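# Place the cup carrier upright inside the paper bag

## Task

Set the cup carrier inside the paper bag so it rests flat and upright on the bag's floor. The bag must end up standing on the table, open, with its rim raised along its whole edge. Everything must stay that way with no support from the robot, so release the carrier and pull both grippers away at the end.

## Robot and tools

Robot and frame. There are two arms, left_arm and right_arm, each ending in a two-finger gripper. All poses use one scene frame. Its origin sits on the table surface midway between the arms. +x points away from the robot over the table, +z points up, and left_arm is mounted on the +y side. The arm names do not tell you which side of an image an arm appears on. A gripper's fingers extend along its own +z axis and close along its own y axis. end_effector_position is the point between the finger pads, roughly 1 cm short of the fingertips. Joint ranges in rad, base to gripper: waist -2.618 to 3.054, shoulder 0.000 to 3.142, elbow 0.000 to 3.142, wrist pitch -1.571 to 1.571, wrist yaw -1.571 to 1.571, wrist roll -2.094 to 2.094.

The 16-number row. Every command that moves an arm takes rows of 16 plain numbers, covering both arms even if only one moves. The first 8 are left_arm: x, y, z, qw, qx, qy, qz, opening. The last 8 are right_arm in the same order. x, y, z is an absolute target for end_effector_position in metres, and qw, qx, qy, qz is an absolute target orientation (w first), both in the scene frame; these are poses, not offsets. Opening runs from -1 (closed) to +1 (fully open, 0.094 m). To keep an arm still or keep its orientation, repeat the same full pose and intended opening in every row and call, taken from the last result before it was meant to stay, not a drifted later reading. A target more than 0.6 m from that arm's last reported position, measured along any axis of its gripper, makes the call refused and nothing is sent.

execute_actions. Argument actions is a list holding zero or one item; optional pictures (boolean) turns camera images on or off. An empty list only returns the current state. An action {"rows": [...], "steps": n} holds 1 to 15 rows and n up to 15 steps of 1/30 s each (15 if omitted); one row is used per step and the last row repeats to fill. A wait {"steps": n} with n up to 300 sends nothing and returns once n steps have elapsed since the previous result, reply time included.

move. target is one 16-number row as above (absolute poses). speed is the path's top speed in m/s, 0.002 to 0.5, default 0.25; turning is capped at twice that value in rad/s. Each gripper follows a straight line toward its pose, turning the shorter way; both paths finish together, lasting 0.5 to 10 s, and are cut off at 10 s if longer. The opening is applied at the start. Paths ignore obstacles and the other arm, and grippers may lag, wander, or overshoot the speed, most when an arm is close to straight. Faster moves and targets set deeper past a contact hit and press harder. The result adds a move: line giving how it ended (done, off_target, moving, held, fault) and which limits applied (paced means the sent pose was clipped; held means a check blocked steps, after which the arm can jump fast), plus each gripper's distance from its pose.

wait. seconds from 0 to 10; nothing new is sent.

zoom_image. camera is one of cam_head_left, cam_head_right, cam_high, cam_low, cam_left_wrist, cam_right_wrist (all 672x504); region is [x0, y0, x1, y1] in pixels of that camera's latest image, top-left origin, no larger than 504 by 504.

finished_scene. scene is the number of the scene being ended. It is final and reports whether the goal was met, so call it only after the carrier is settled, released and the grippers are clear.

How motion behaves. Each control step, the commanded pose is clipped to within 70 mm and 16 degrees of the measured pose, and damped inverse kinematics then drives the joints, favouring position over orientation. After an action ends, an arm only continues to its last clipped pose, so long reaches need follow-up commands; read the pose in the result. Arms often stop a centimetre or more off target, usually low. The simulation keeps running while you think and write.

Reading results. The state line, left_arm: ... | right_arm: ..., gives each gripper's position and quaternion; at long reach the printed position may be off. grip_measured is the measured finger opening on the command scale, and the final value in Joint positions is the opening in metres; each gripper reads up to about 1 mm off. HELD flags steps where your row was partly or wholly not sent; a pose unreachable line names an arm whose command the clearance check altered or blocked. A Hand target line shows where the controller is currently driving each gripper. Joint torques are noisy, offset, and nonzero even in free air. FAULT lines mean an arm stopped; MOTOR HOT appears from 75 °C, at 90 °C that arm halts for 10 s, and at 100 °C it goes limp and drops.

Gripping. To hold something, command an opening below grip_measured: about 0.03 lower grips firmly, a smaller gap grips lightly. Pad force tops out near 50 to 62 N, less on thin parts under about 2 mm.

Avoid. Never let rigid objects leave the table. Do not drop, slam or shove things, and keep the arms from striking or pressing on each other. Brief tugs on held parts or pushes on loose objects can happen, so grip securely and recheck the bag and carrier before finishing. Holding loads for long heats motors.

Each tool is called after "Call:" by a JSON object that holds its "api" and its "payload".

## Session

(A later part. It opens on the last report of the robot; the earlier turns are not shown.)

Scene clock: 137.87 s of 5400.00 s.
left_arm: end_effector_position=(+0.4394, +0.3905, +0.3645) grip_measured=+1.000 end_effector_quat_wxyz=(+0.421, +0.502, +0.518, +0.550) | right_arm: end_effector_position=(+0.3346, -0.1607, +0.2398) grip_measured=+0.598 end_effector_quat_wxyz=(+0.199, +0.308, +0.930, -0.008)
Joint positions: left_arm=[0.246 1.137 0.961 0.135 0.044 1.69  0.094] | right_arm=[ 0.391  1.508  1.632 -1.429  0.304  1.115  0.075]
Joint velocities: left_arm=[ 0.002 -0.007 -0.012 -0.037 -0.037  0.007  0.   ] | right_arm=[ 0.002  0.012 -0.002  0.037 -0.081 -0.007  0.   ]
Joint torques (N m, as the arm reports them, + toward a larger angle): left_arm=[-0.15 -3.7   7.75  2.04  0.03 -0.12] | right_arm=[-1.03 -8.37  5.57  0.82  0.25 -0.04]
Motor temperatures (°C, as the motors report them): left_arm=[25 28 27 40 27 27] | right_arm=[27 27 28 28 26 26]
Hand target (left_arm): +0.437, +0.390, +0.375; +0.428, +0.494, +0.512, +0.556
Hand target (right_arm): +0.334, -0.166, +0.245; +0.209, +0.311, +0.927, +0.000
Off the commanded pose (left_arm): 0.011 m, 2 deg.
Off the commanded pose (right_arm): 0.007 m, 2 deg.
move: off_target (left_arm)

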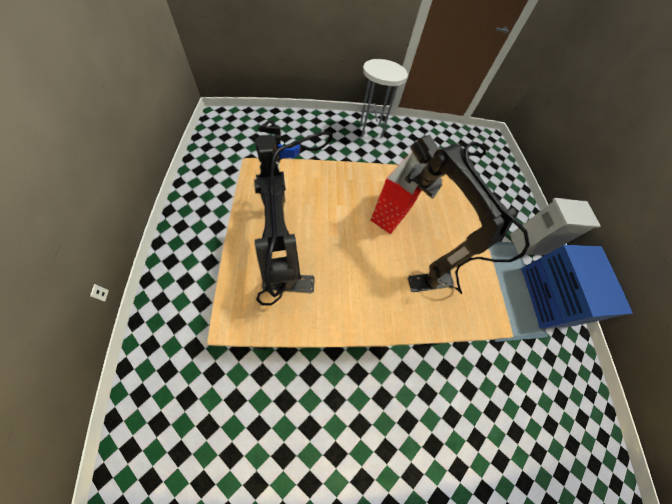

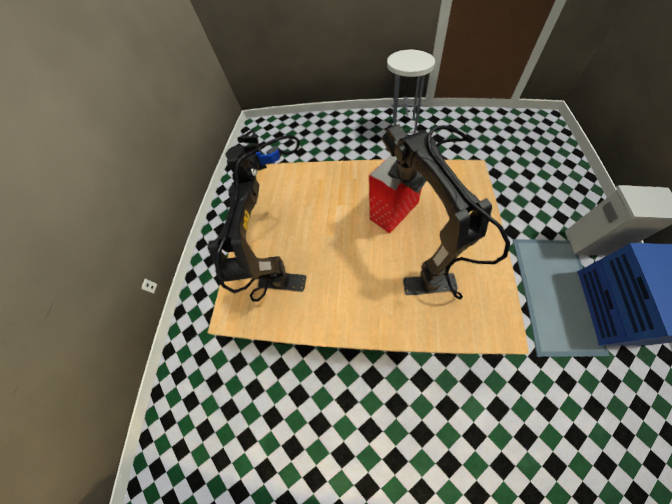

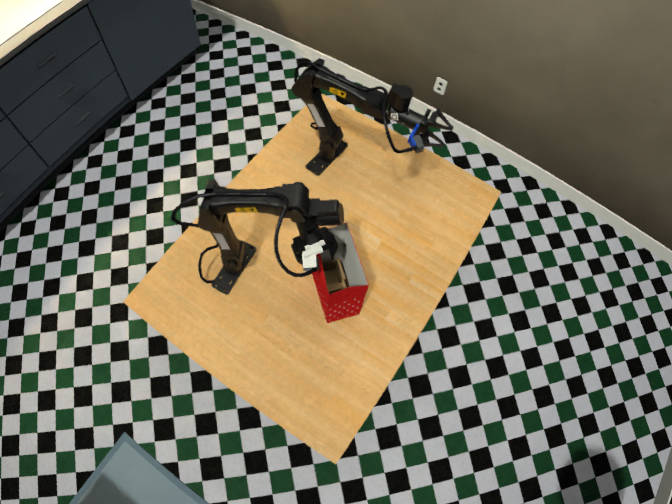

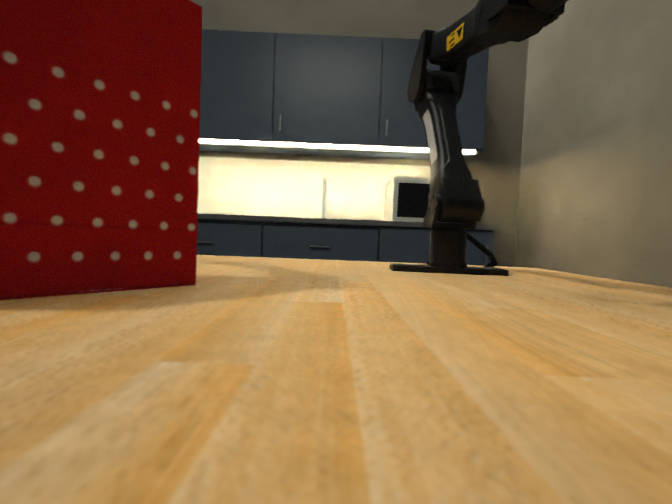

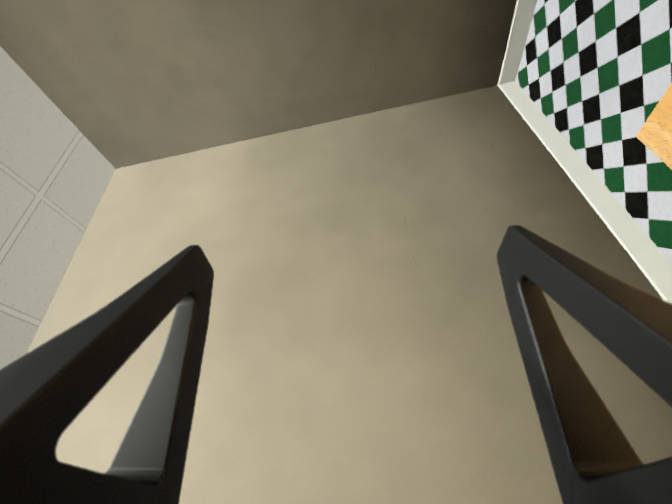

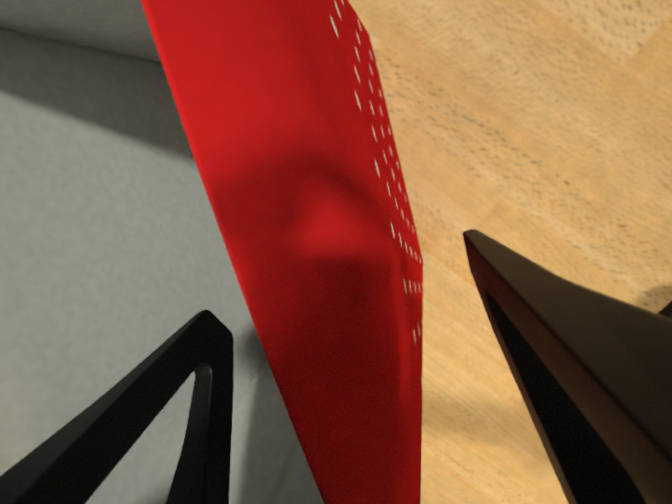

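Call:
{"api": "move", "payload": {"target": [0.437,0.39,0.375,0.428,0.494,0.512,0.556,1,0.335,-0.165,0.245,0.21,0.31,0.927,0.0,-1]}}

Call:
{"api": "move", "payload": {"target": [0.437,0.39,0.375,0.428,0.494,0.512,0.556,1,0.335,-0.165,0.245,0.21,0.31,0.927,0.0,0.6]}}

Call:
{"api": "move", "payload": {"target": [0.437,0.39,0.375,0.428,0.494,0.512,0.556,1,0.342,-0.158,0.34,0.34,0.29,0.894,0.0,0.6], "speed": 0.12}}

Scene clock: 141.50 s of 5400.00 s.
left_arm: end_effector_position=(+0.4394, +0.3905, +0.3645) grip_measured=+1.000 end_effector_quat_wxyz=(+0.421, +0.502, +0.518, +0.550) | right_arm: end_effector_position=(+0.3348, -0.1599, +0.2398) grip_measured=-0.974 end_effector_quat_wxyz=(+0.198, +0.307, +0.931, -0.006)
Joint positions: left_arm=[0.246 1.137 0.961 0.135 0.044 1.69  0.094] | right_arm=[ 0.391  1.508  1.632 -1.427  0.301  1.112  0.001]
Joint velocities: left_arm=[-0.007 -0.012 -0.002  0.022 -0.037  0.022  0.   ] | right_arm=[ 0.002 -0.012  0.012  0.051 -0.007 -0.022  0.   ]
Joint torques (N m, as the arm reports them, + toward a larger angle): left_arm=[ 0.01 -3.71  7.73  2.    0.03 -0.1 ] | right_arm=[-1.   -8.04  5.76  0.86  0.26 -0.1 ]
Motor temperatures (°C, as the motors report them): left_arm=[25 28 28 40 27 27] | right_arm=[27 27 28 28 26 26]
Hand target (left_arm): +0.437, +0.390, +0.375; +0.428, +0.494, +0.512, +0.556
Hand target (right_arm): +0.335, -0.165, +0.245; +0.210, +0.310, +0.927, -0.000
Off the commanded pose (left_arm): 0.011 m, 2 deg.
Off the commanded pose (right_arm): 0.007 m, 2 deg.
move: off_target (left_arm)

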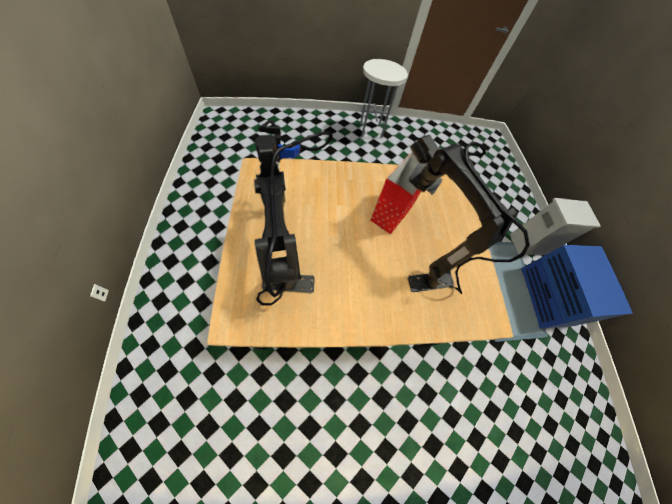

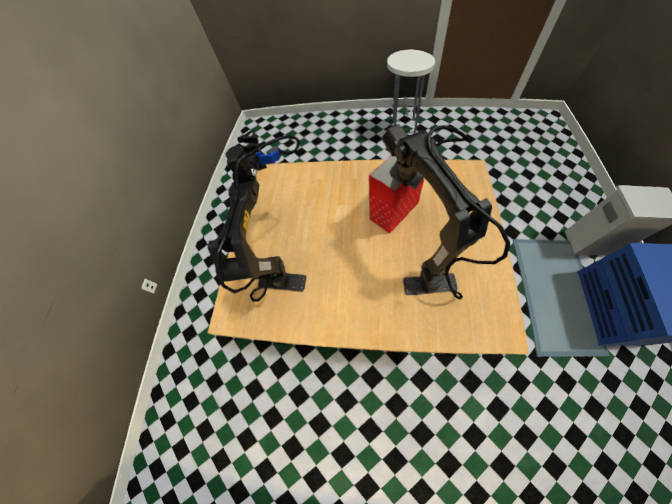

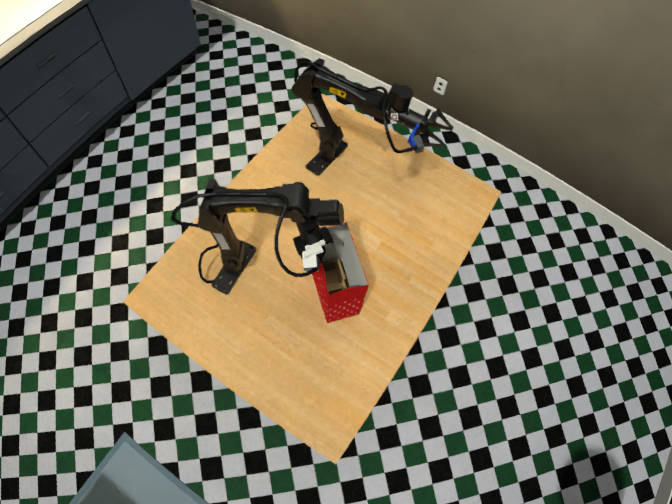

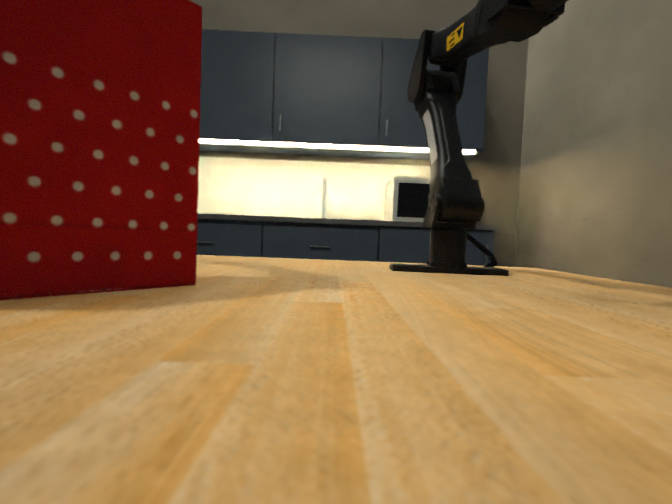

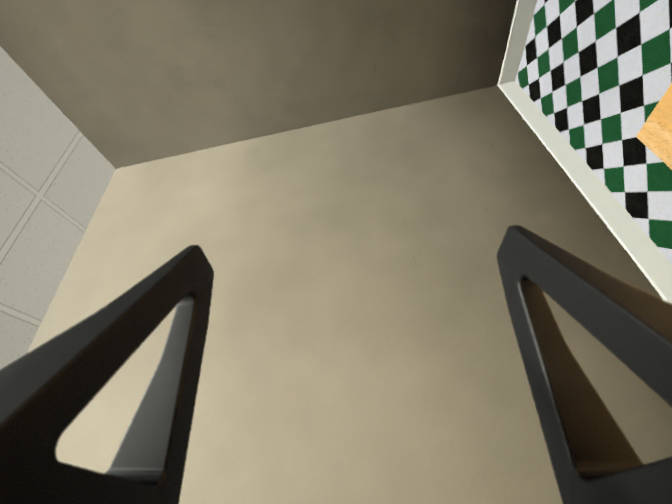

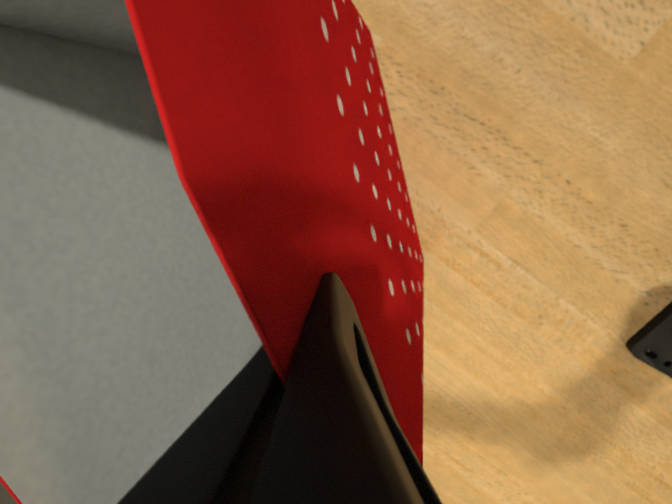

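Scene clock: 142.20 s of 5400.00 s.
left_arm: end_effector_position=(+0.4394, +0.3905, +0.3645) grip_measured=+1.000 end_effector_quat_wxyz=(+0.421, +0.502, +0.518, +0.550) | right_arm: end_effector_position=(+0.3352, -0.1593, +0.2399) grip_measured=+0.598 end_effector_quat_wxyz=(+0.198, +0.307, +0.931, -0.004)
Joint positions: left_arm=[0.246 1.137 0.961 0.135 0.044 1.69  0.094] | right_arm=[ 0.391  1.508  1.632 -1.424  0.299  1.112  0.075]
Joint velocities: left_arm=[ 0.002  0.002 -0.002  0.007  0.007  0.037  0.   ] | right_arm=[ 0.002 -0.012 -0.022 -0.007 -0.037 -0.037 -0.001]
Joint torques (N m, as the arm reports them, + toward a larger angle): left_arm=[-0.01 -3.71  7.74  2.04  0.02 -0.1 ] | right_arm=[-1.01 -8.06  5.73  0.84  0.29 -0.08]
Motor temperatures (°C, as the motors report them): left_arm=[25 28 28 40 27 27] | right_arm=[27 27 28 28 26 26]
Hand target (left_arm): +0.437, +0.390, +0.375; +0.428, +0.494, +0.512, +0.556
Hand target (right_arm): +0.335, -0.165, +0.245; +0.210, +0.310, +0.927, +0.000
Off the commanded pose (left_arm): 0.011 m, 2 deg.
Off the commanded pose (right_arm): 0.008 m, 2 deg.
move: off_target (left_arm)

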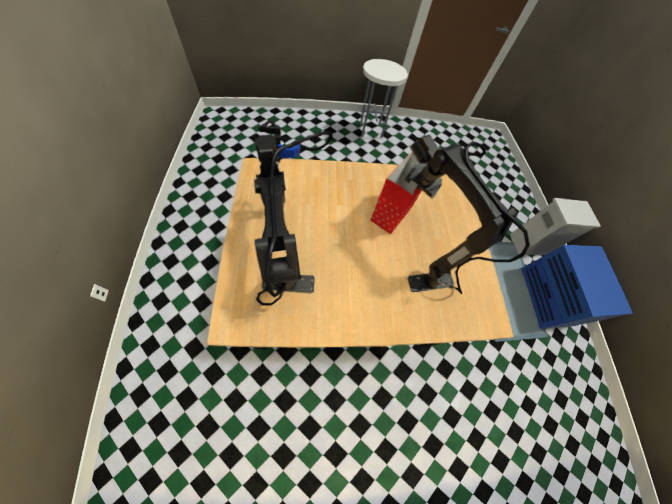

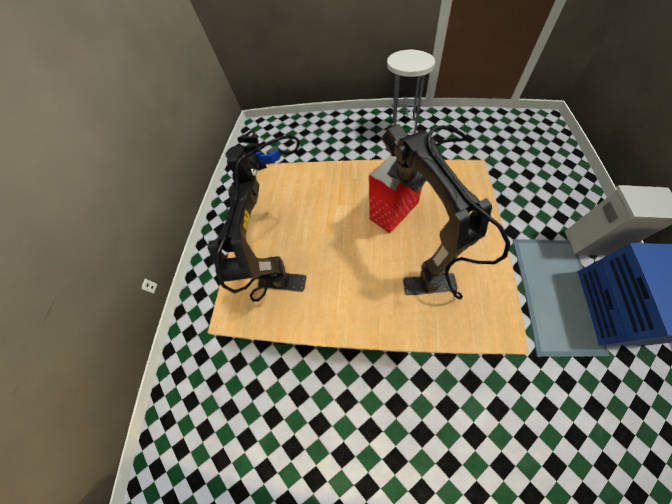

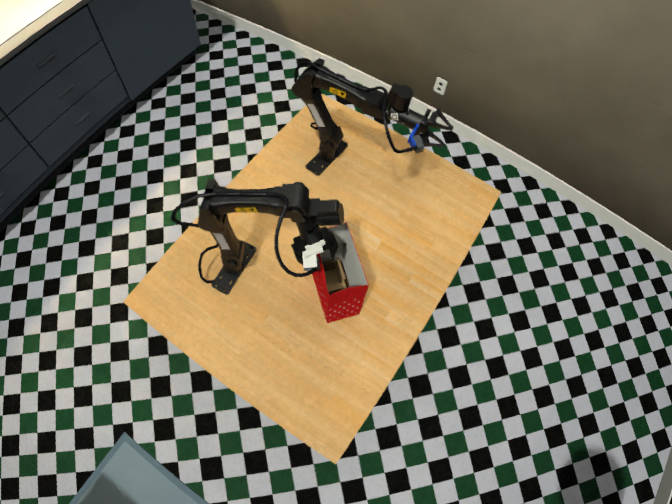

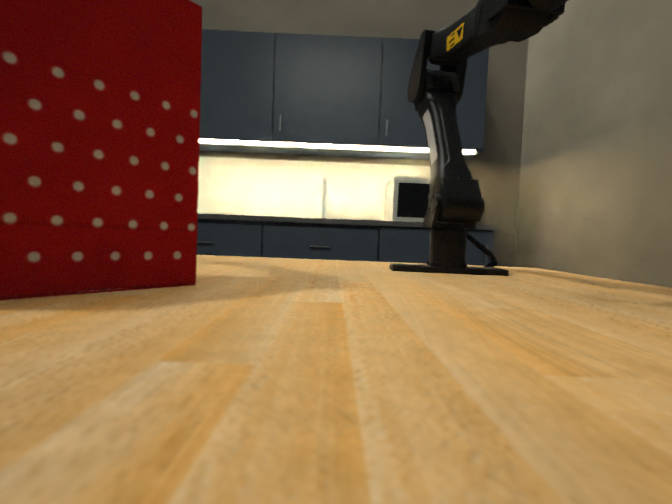

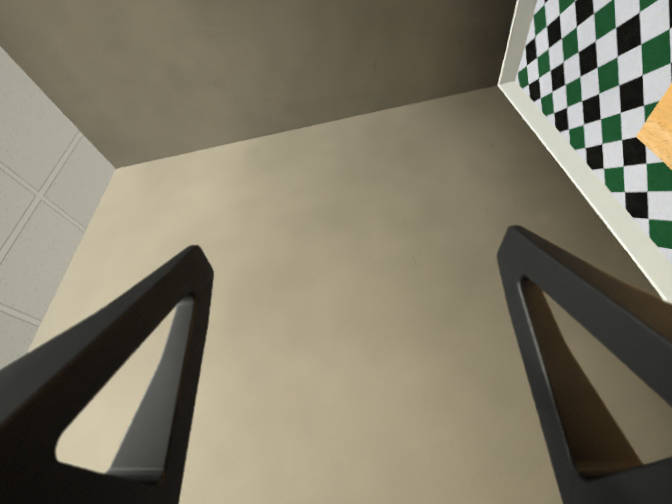

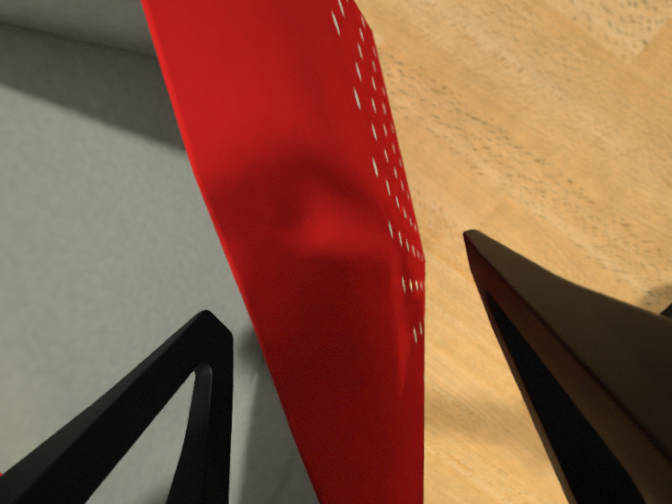

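Scene clock: 143.90 s of 5400.00 s.
left_arm: end_effector_position=(+0.4394, +0.3905, +0.3645) grip_measured=+1.000 end_effector_quat_wxyz=(+0.421, +0.502, +0.518, +0.550) | right_arm: end_effector_position=(+0.3426, -0.1573, +0.3375) grip_measured=+0.598 end_effector_quat_wxyz=(+0.336, +0.291, +0.896, +0.012)
Joint positions: left_arm=[0.246 1.137 0.961 0.135 0.044 1.69  0.094] | right_arm=[ 0.504  1.508  1.935 -1.53   0.523  1.13   0.075]
Joint velocities: left_arm=[-0.002 -0.012  0.017  0.007  0.051 -0.037  0.   ] | right_arm=[ 0.002 -0.022 -0.002 -0.022 -0.022 -0.022 -0.001]
Joint torques (N m, as the arm reports them, + toward a larger angle): left_arm=[-0.06 -3.75  7.69  2.05  0.01 -0.1 ] | right_arm=[ 1.11 -3.25  8.52  0.84  0.54  0.04]
Motor temperatures (°C, as the motors report them): left_arm=[25 28 28 40 27 27] | right_arm=[27 27 28 28 26 26]
Hand target (left_arm): +0.437, +0.390, +0.375; +0.428, +0.494, +0.512, +0.556
Hand target (right_arm): +0.344, -0.157, +0.340; +0.341, +0.287, +0.895, +0.001
Off the commanded pose (left_arm): 0.011 m, 2 deg.
Off the commanded pose (right_arm): 0.003 m, 1 deg.
move: off_target (left_arm)

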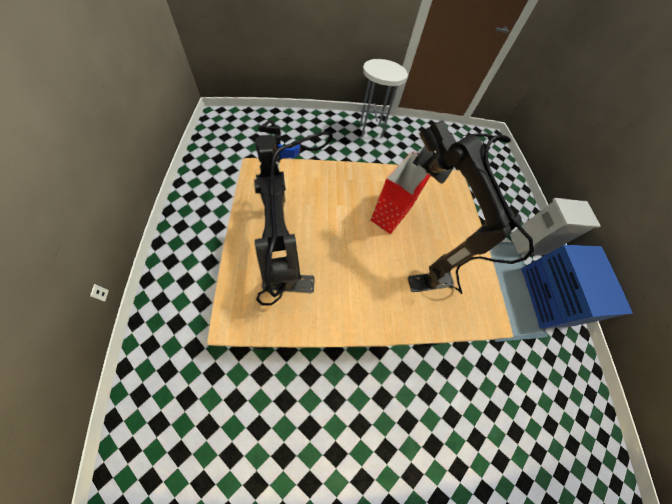

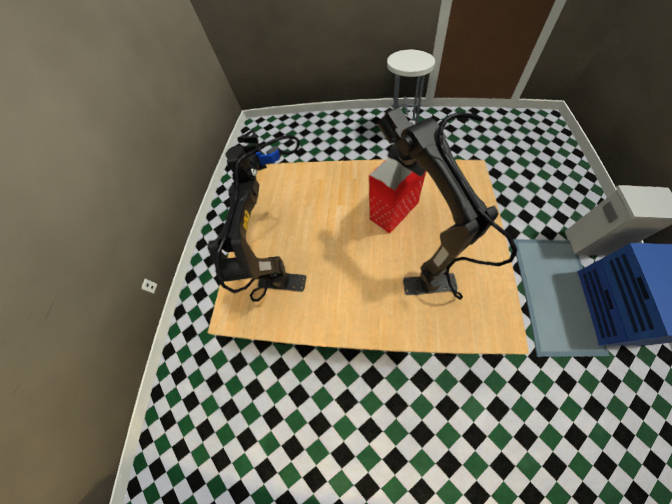

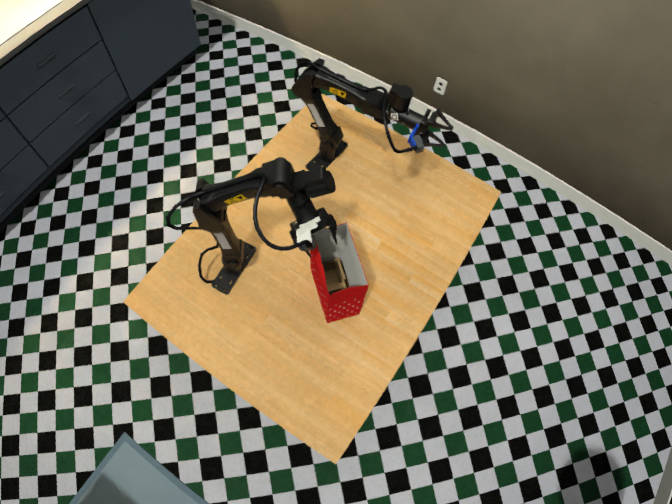

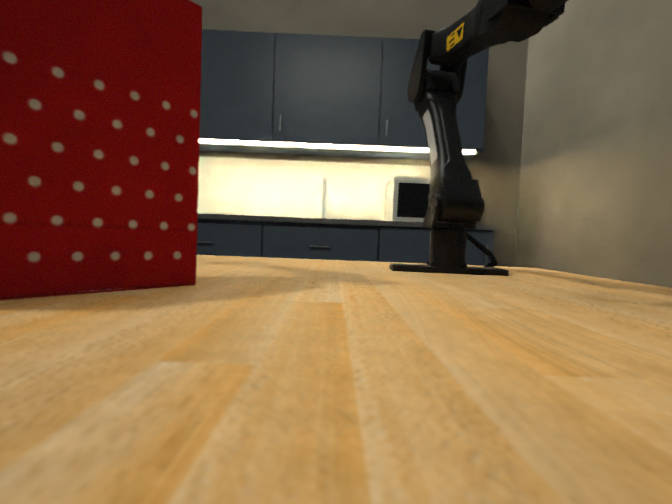

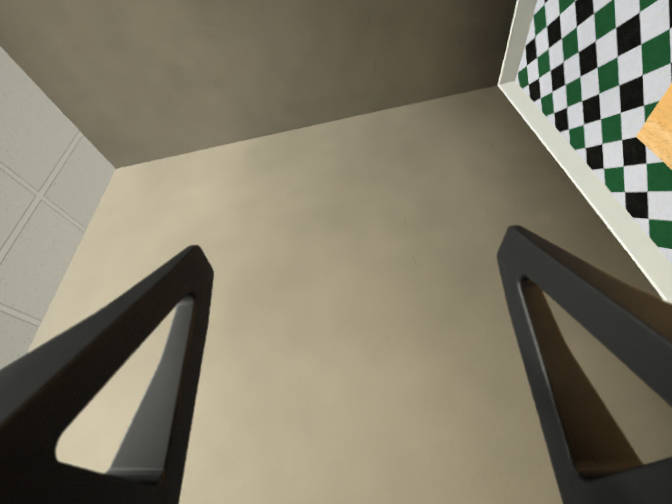

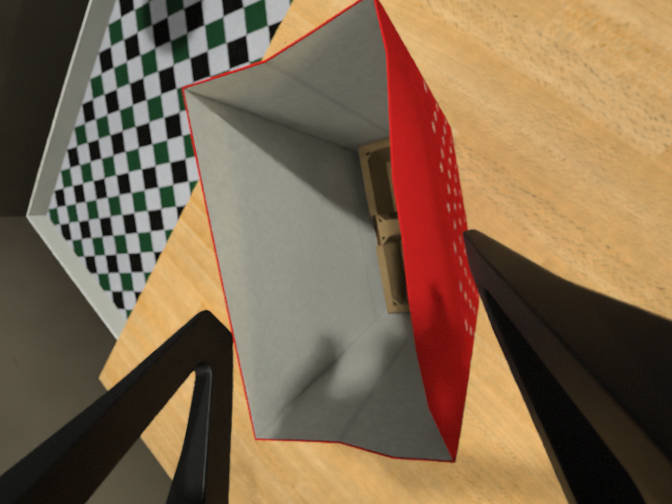

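The rim is up, with only a slight inward bow left. Moving the arm clear.

Call:
{"api": "move", "payload": {"target": [0.437,0.39,0.375,0.428,0.494,0.512,0.556,1,0.2,-0.38,0.36,0.4,0.2,0.894,0,0.6]}}

Call:
{"api": "finished_scene", "payload": {"scene": 2}}

Scene clock: 150.30 s of 5400.00 s.
left_arm: end_effector_position=(+0.4394, +0.3905, +0.3645) grip_measured=+1.000 end_effector_quat_wxyz=(+0.421, +0.502, +0.517, +0.550) | right_arm: end_effector_position=(+0.2034, -0.3855, +0.3678) grip_measured=+0.599 end_effector_quat_wxyz=(+0.427, +0.219, +0.876, -0.044)
Joint positions: left_arm=[0.246 1.137 0.961 0.135 0.044 1.69  0.094] | right_arm=[-1.355  0.997  1.644 -1.556 -0.642 -0.513  0.075]
Joint velocities: left_arm=[-0.022 -0.012  0.007  0.037  0.037  0.037  0.   ] | right_arm=[-0.002  0.017 -0.002  0.007 -0.051 -0.051 -0.001]
Joint torques (N m, as the arm reports them, + toward a larger angle): left_arm=[-0.01 -3.73  7.65  2.03  0.03 -0.08] | right_arm=[-1.02  1.03  3.84  1.19 -0.51 -0.1 ]
Motor temperatures (°C, as the motors report them): left_arm=[25 28 28 40 27 27] | right_arm=[27 26 28 29 26 26]
Hand target (left_arm): +0.437, +0.390, +0.375; +0.428, +0.494, +0.512, +0.556
Hand target (right_arm): +0.204, -0.385, +0.364; +0.426, +0.221, +0.877, -0.031
Off the commanded pose (left_arm): 0.011 m, 2 deg.
Off the commanded pose (right_arm): 0.010 m, 7 deg.
joint sent to its limit (right arm) — the command would take joint 4 (wrist pitch) past its lower limit, so that joint was sent only as far as its limit.
After step 90, 1.20 s passed at rest.
move: off_target (left_arm, right_arm); limits=paced

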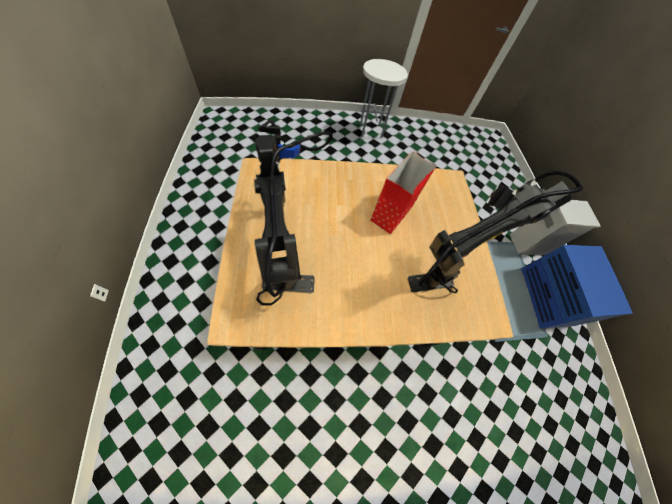

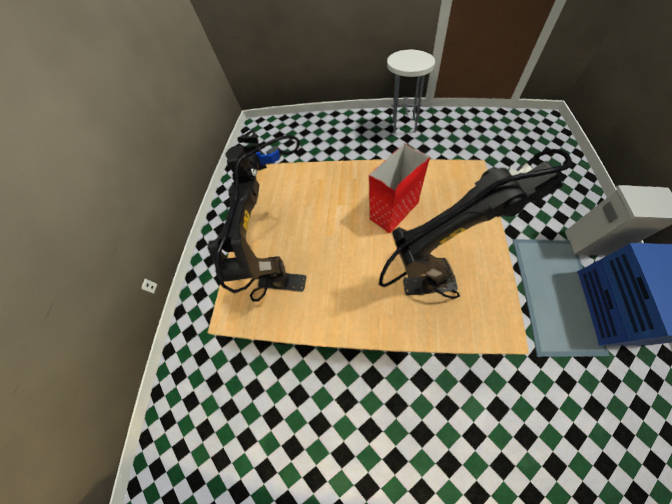

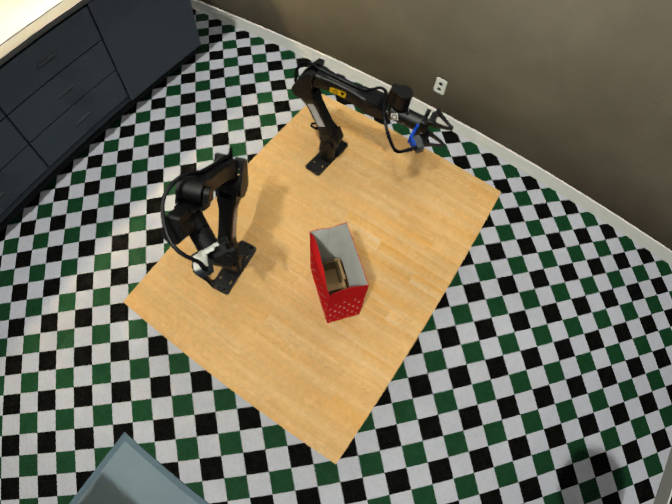

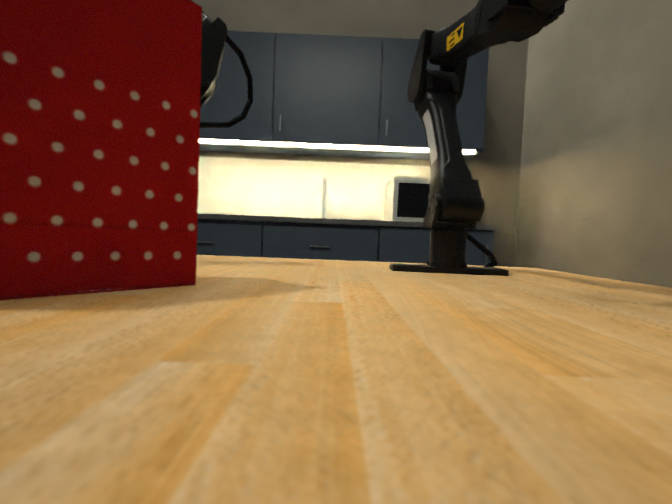

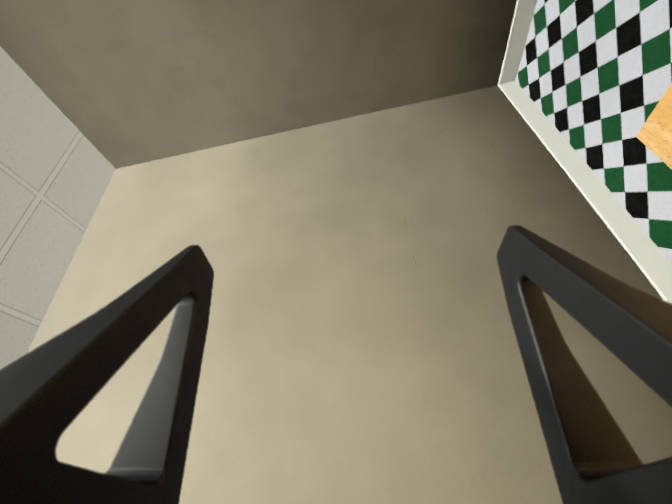

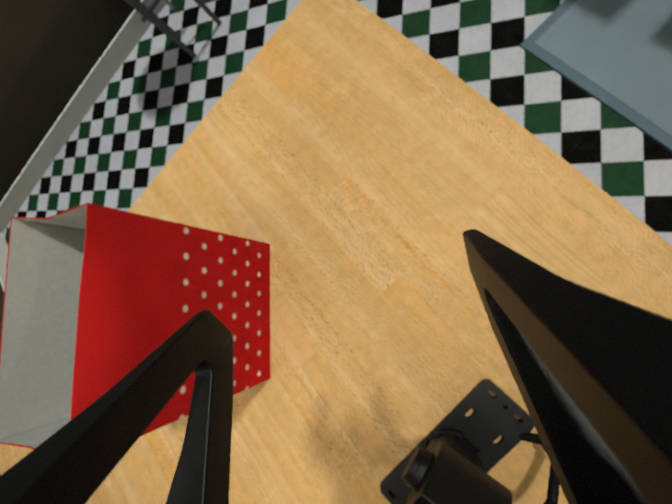

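The scene is finished: the task was done.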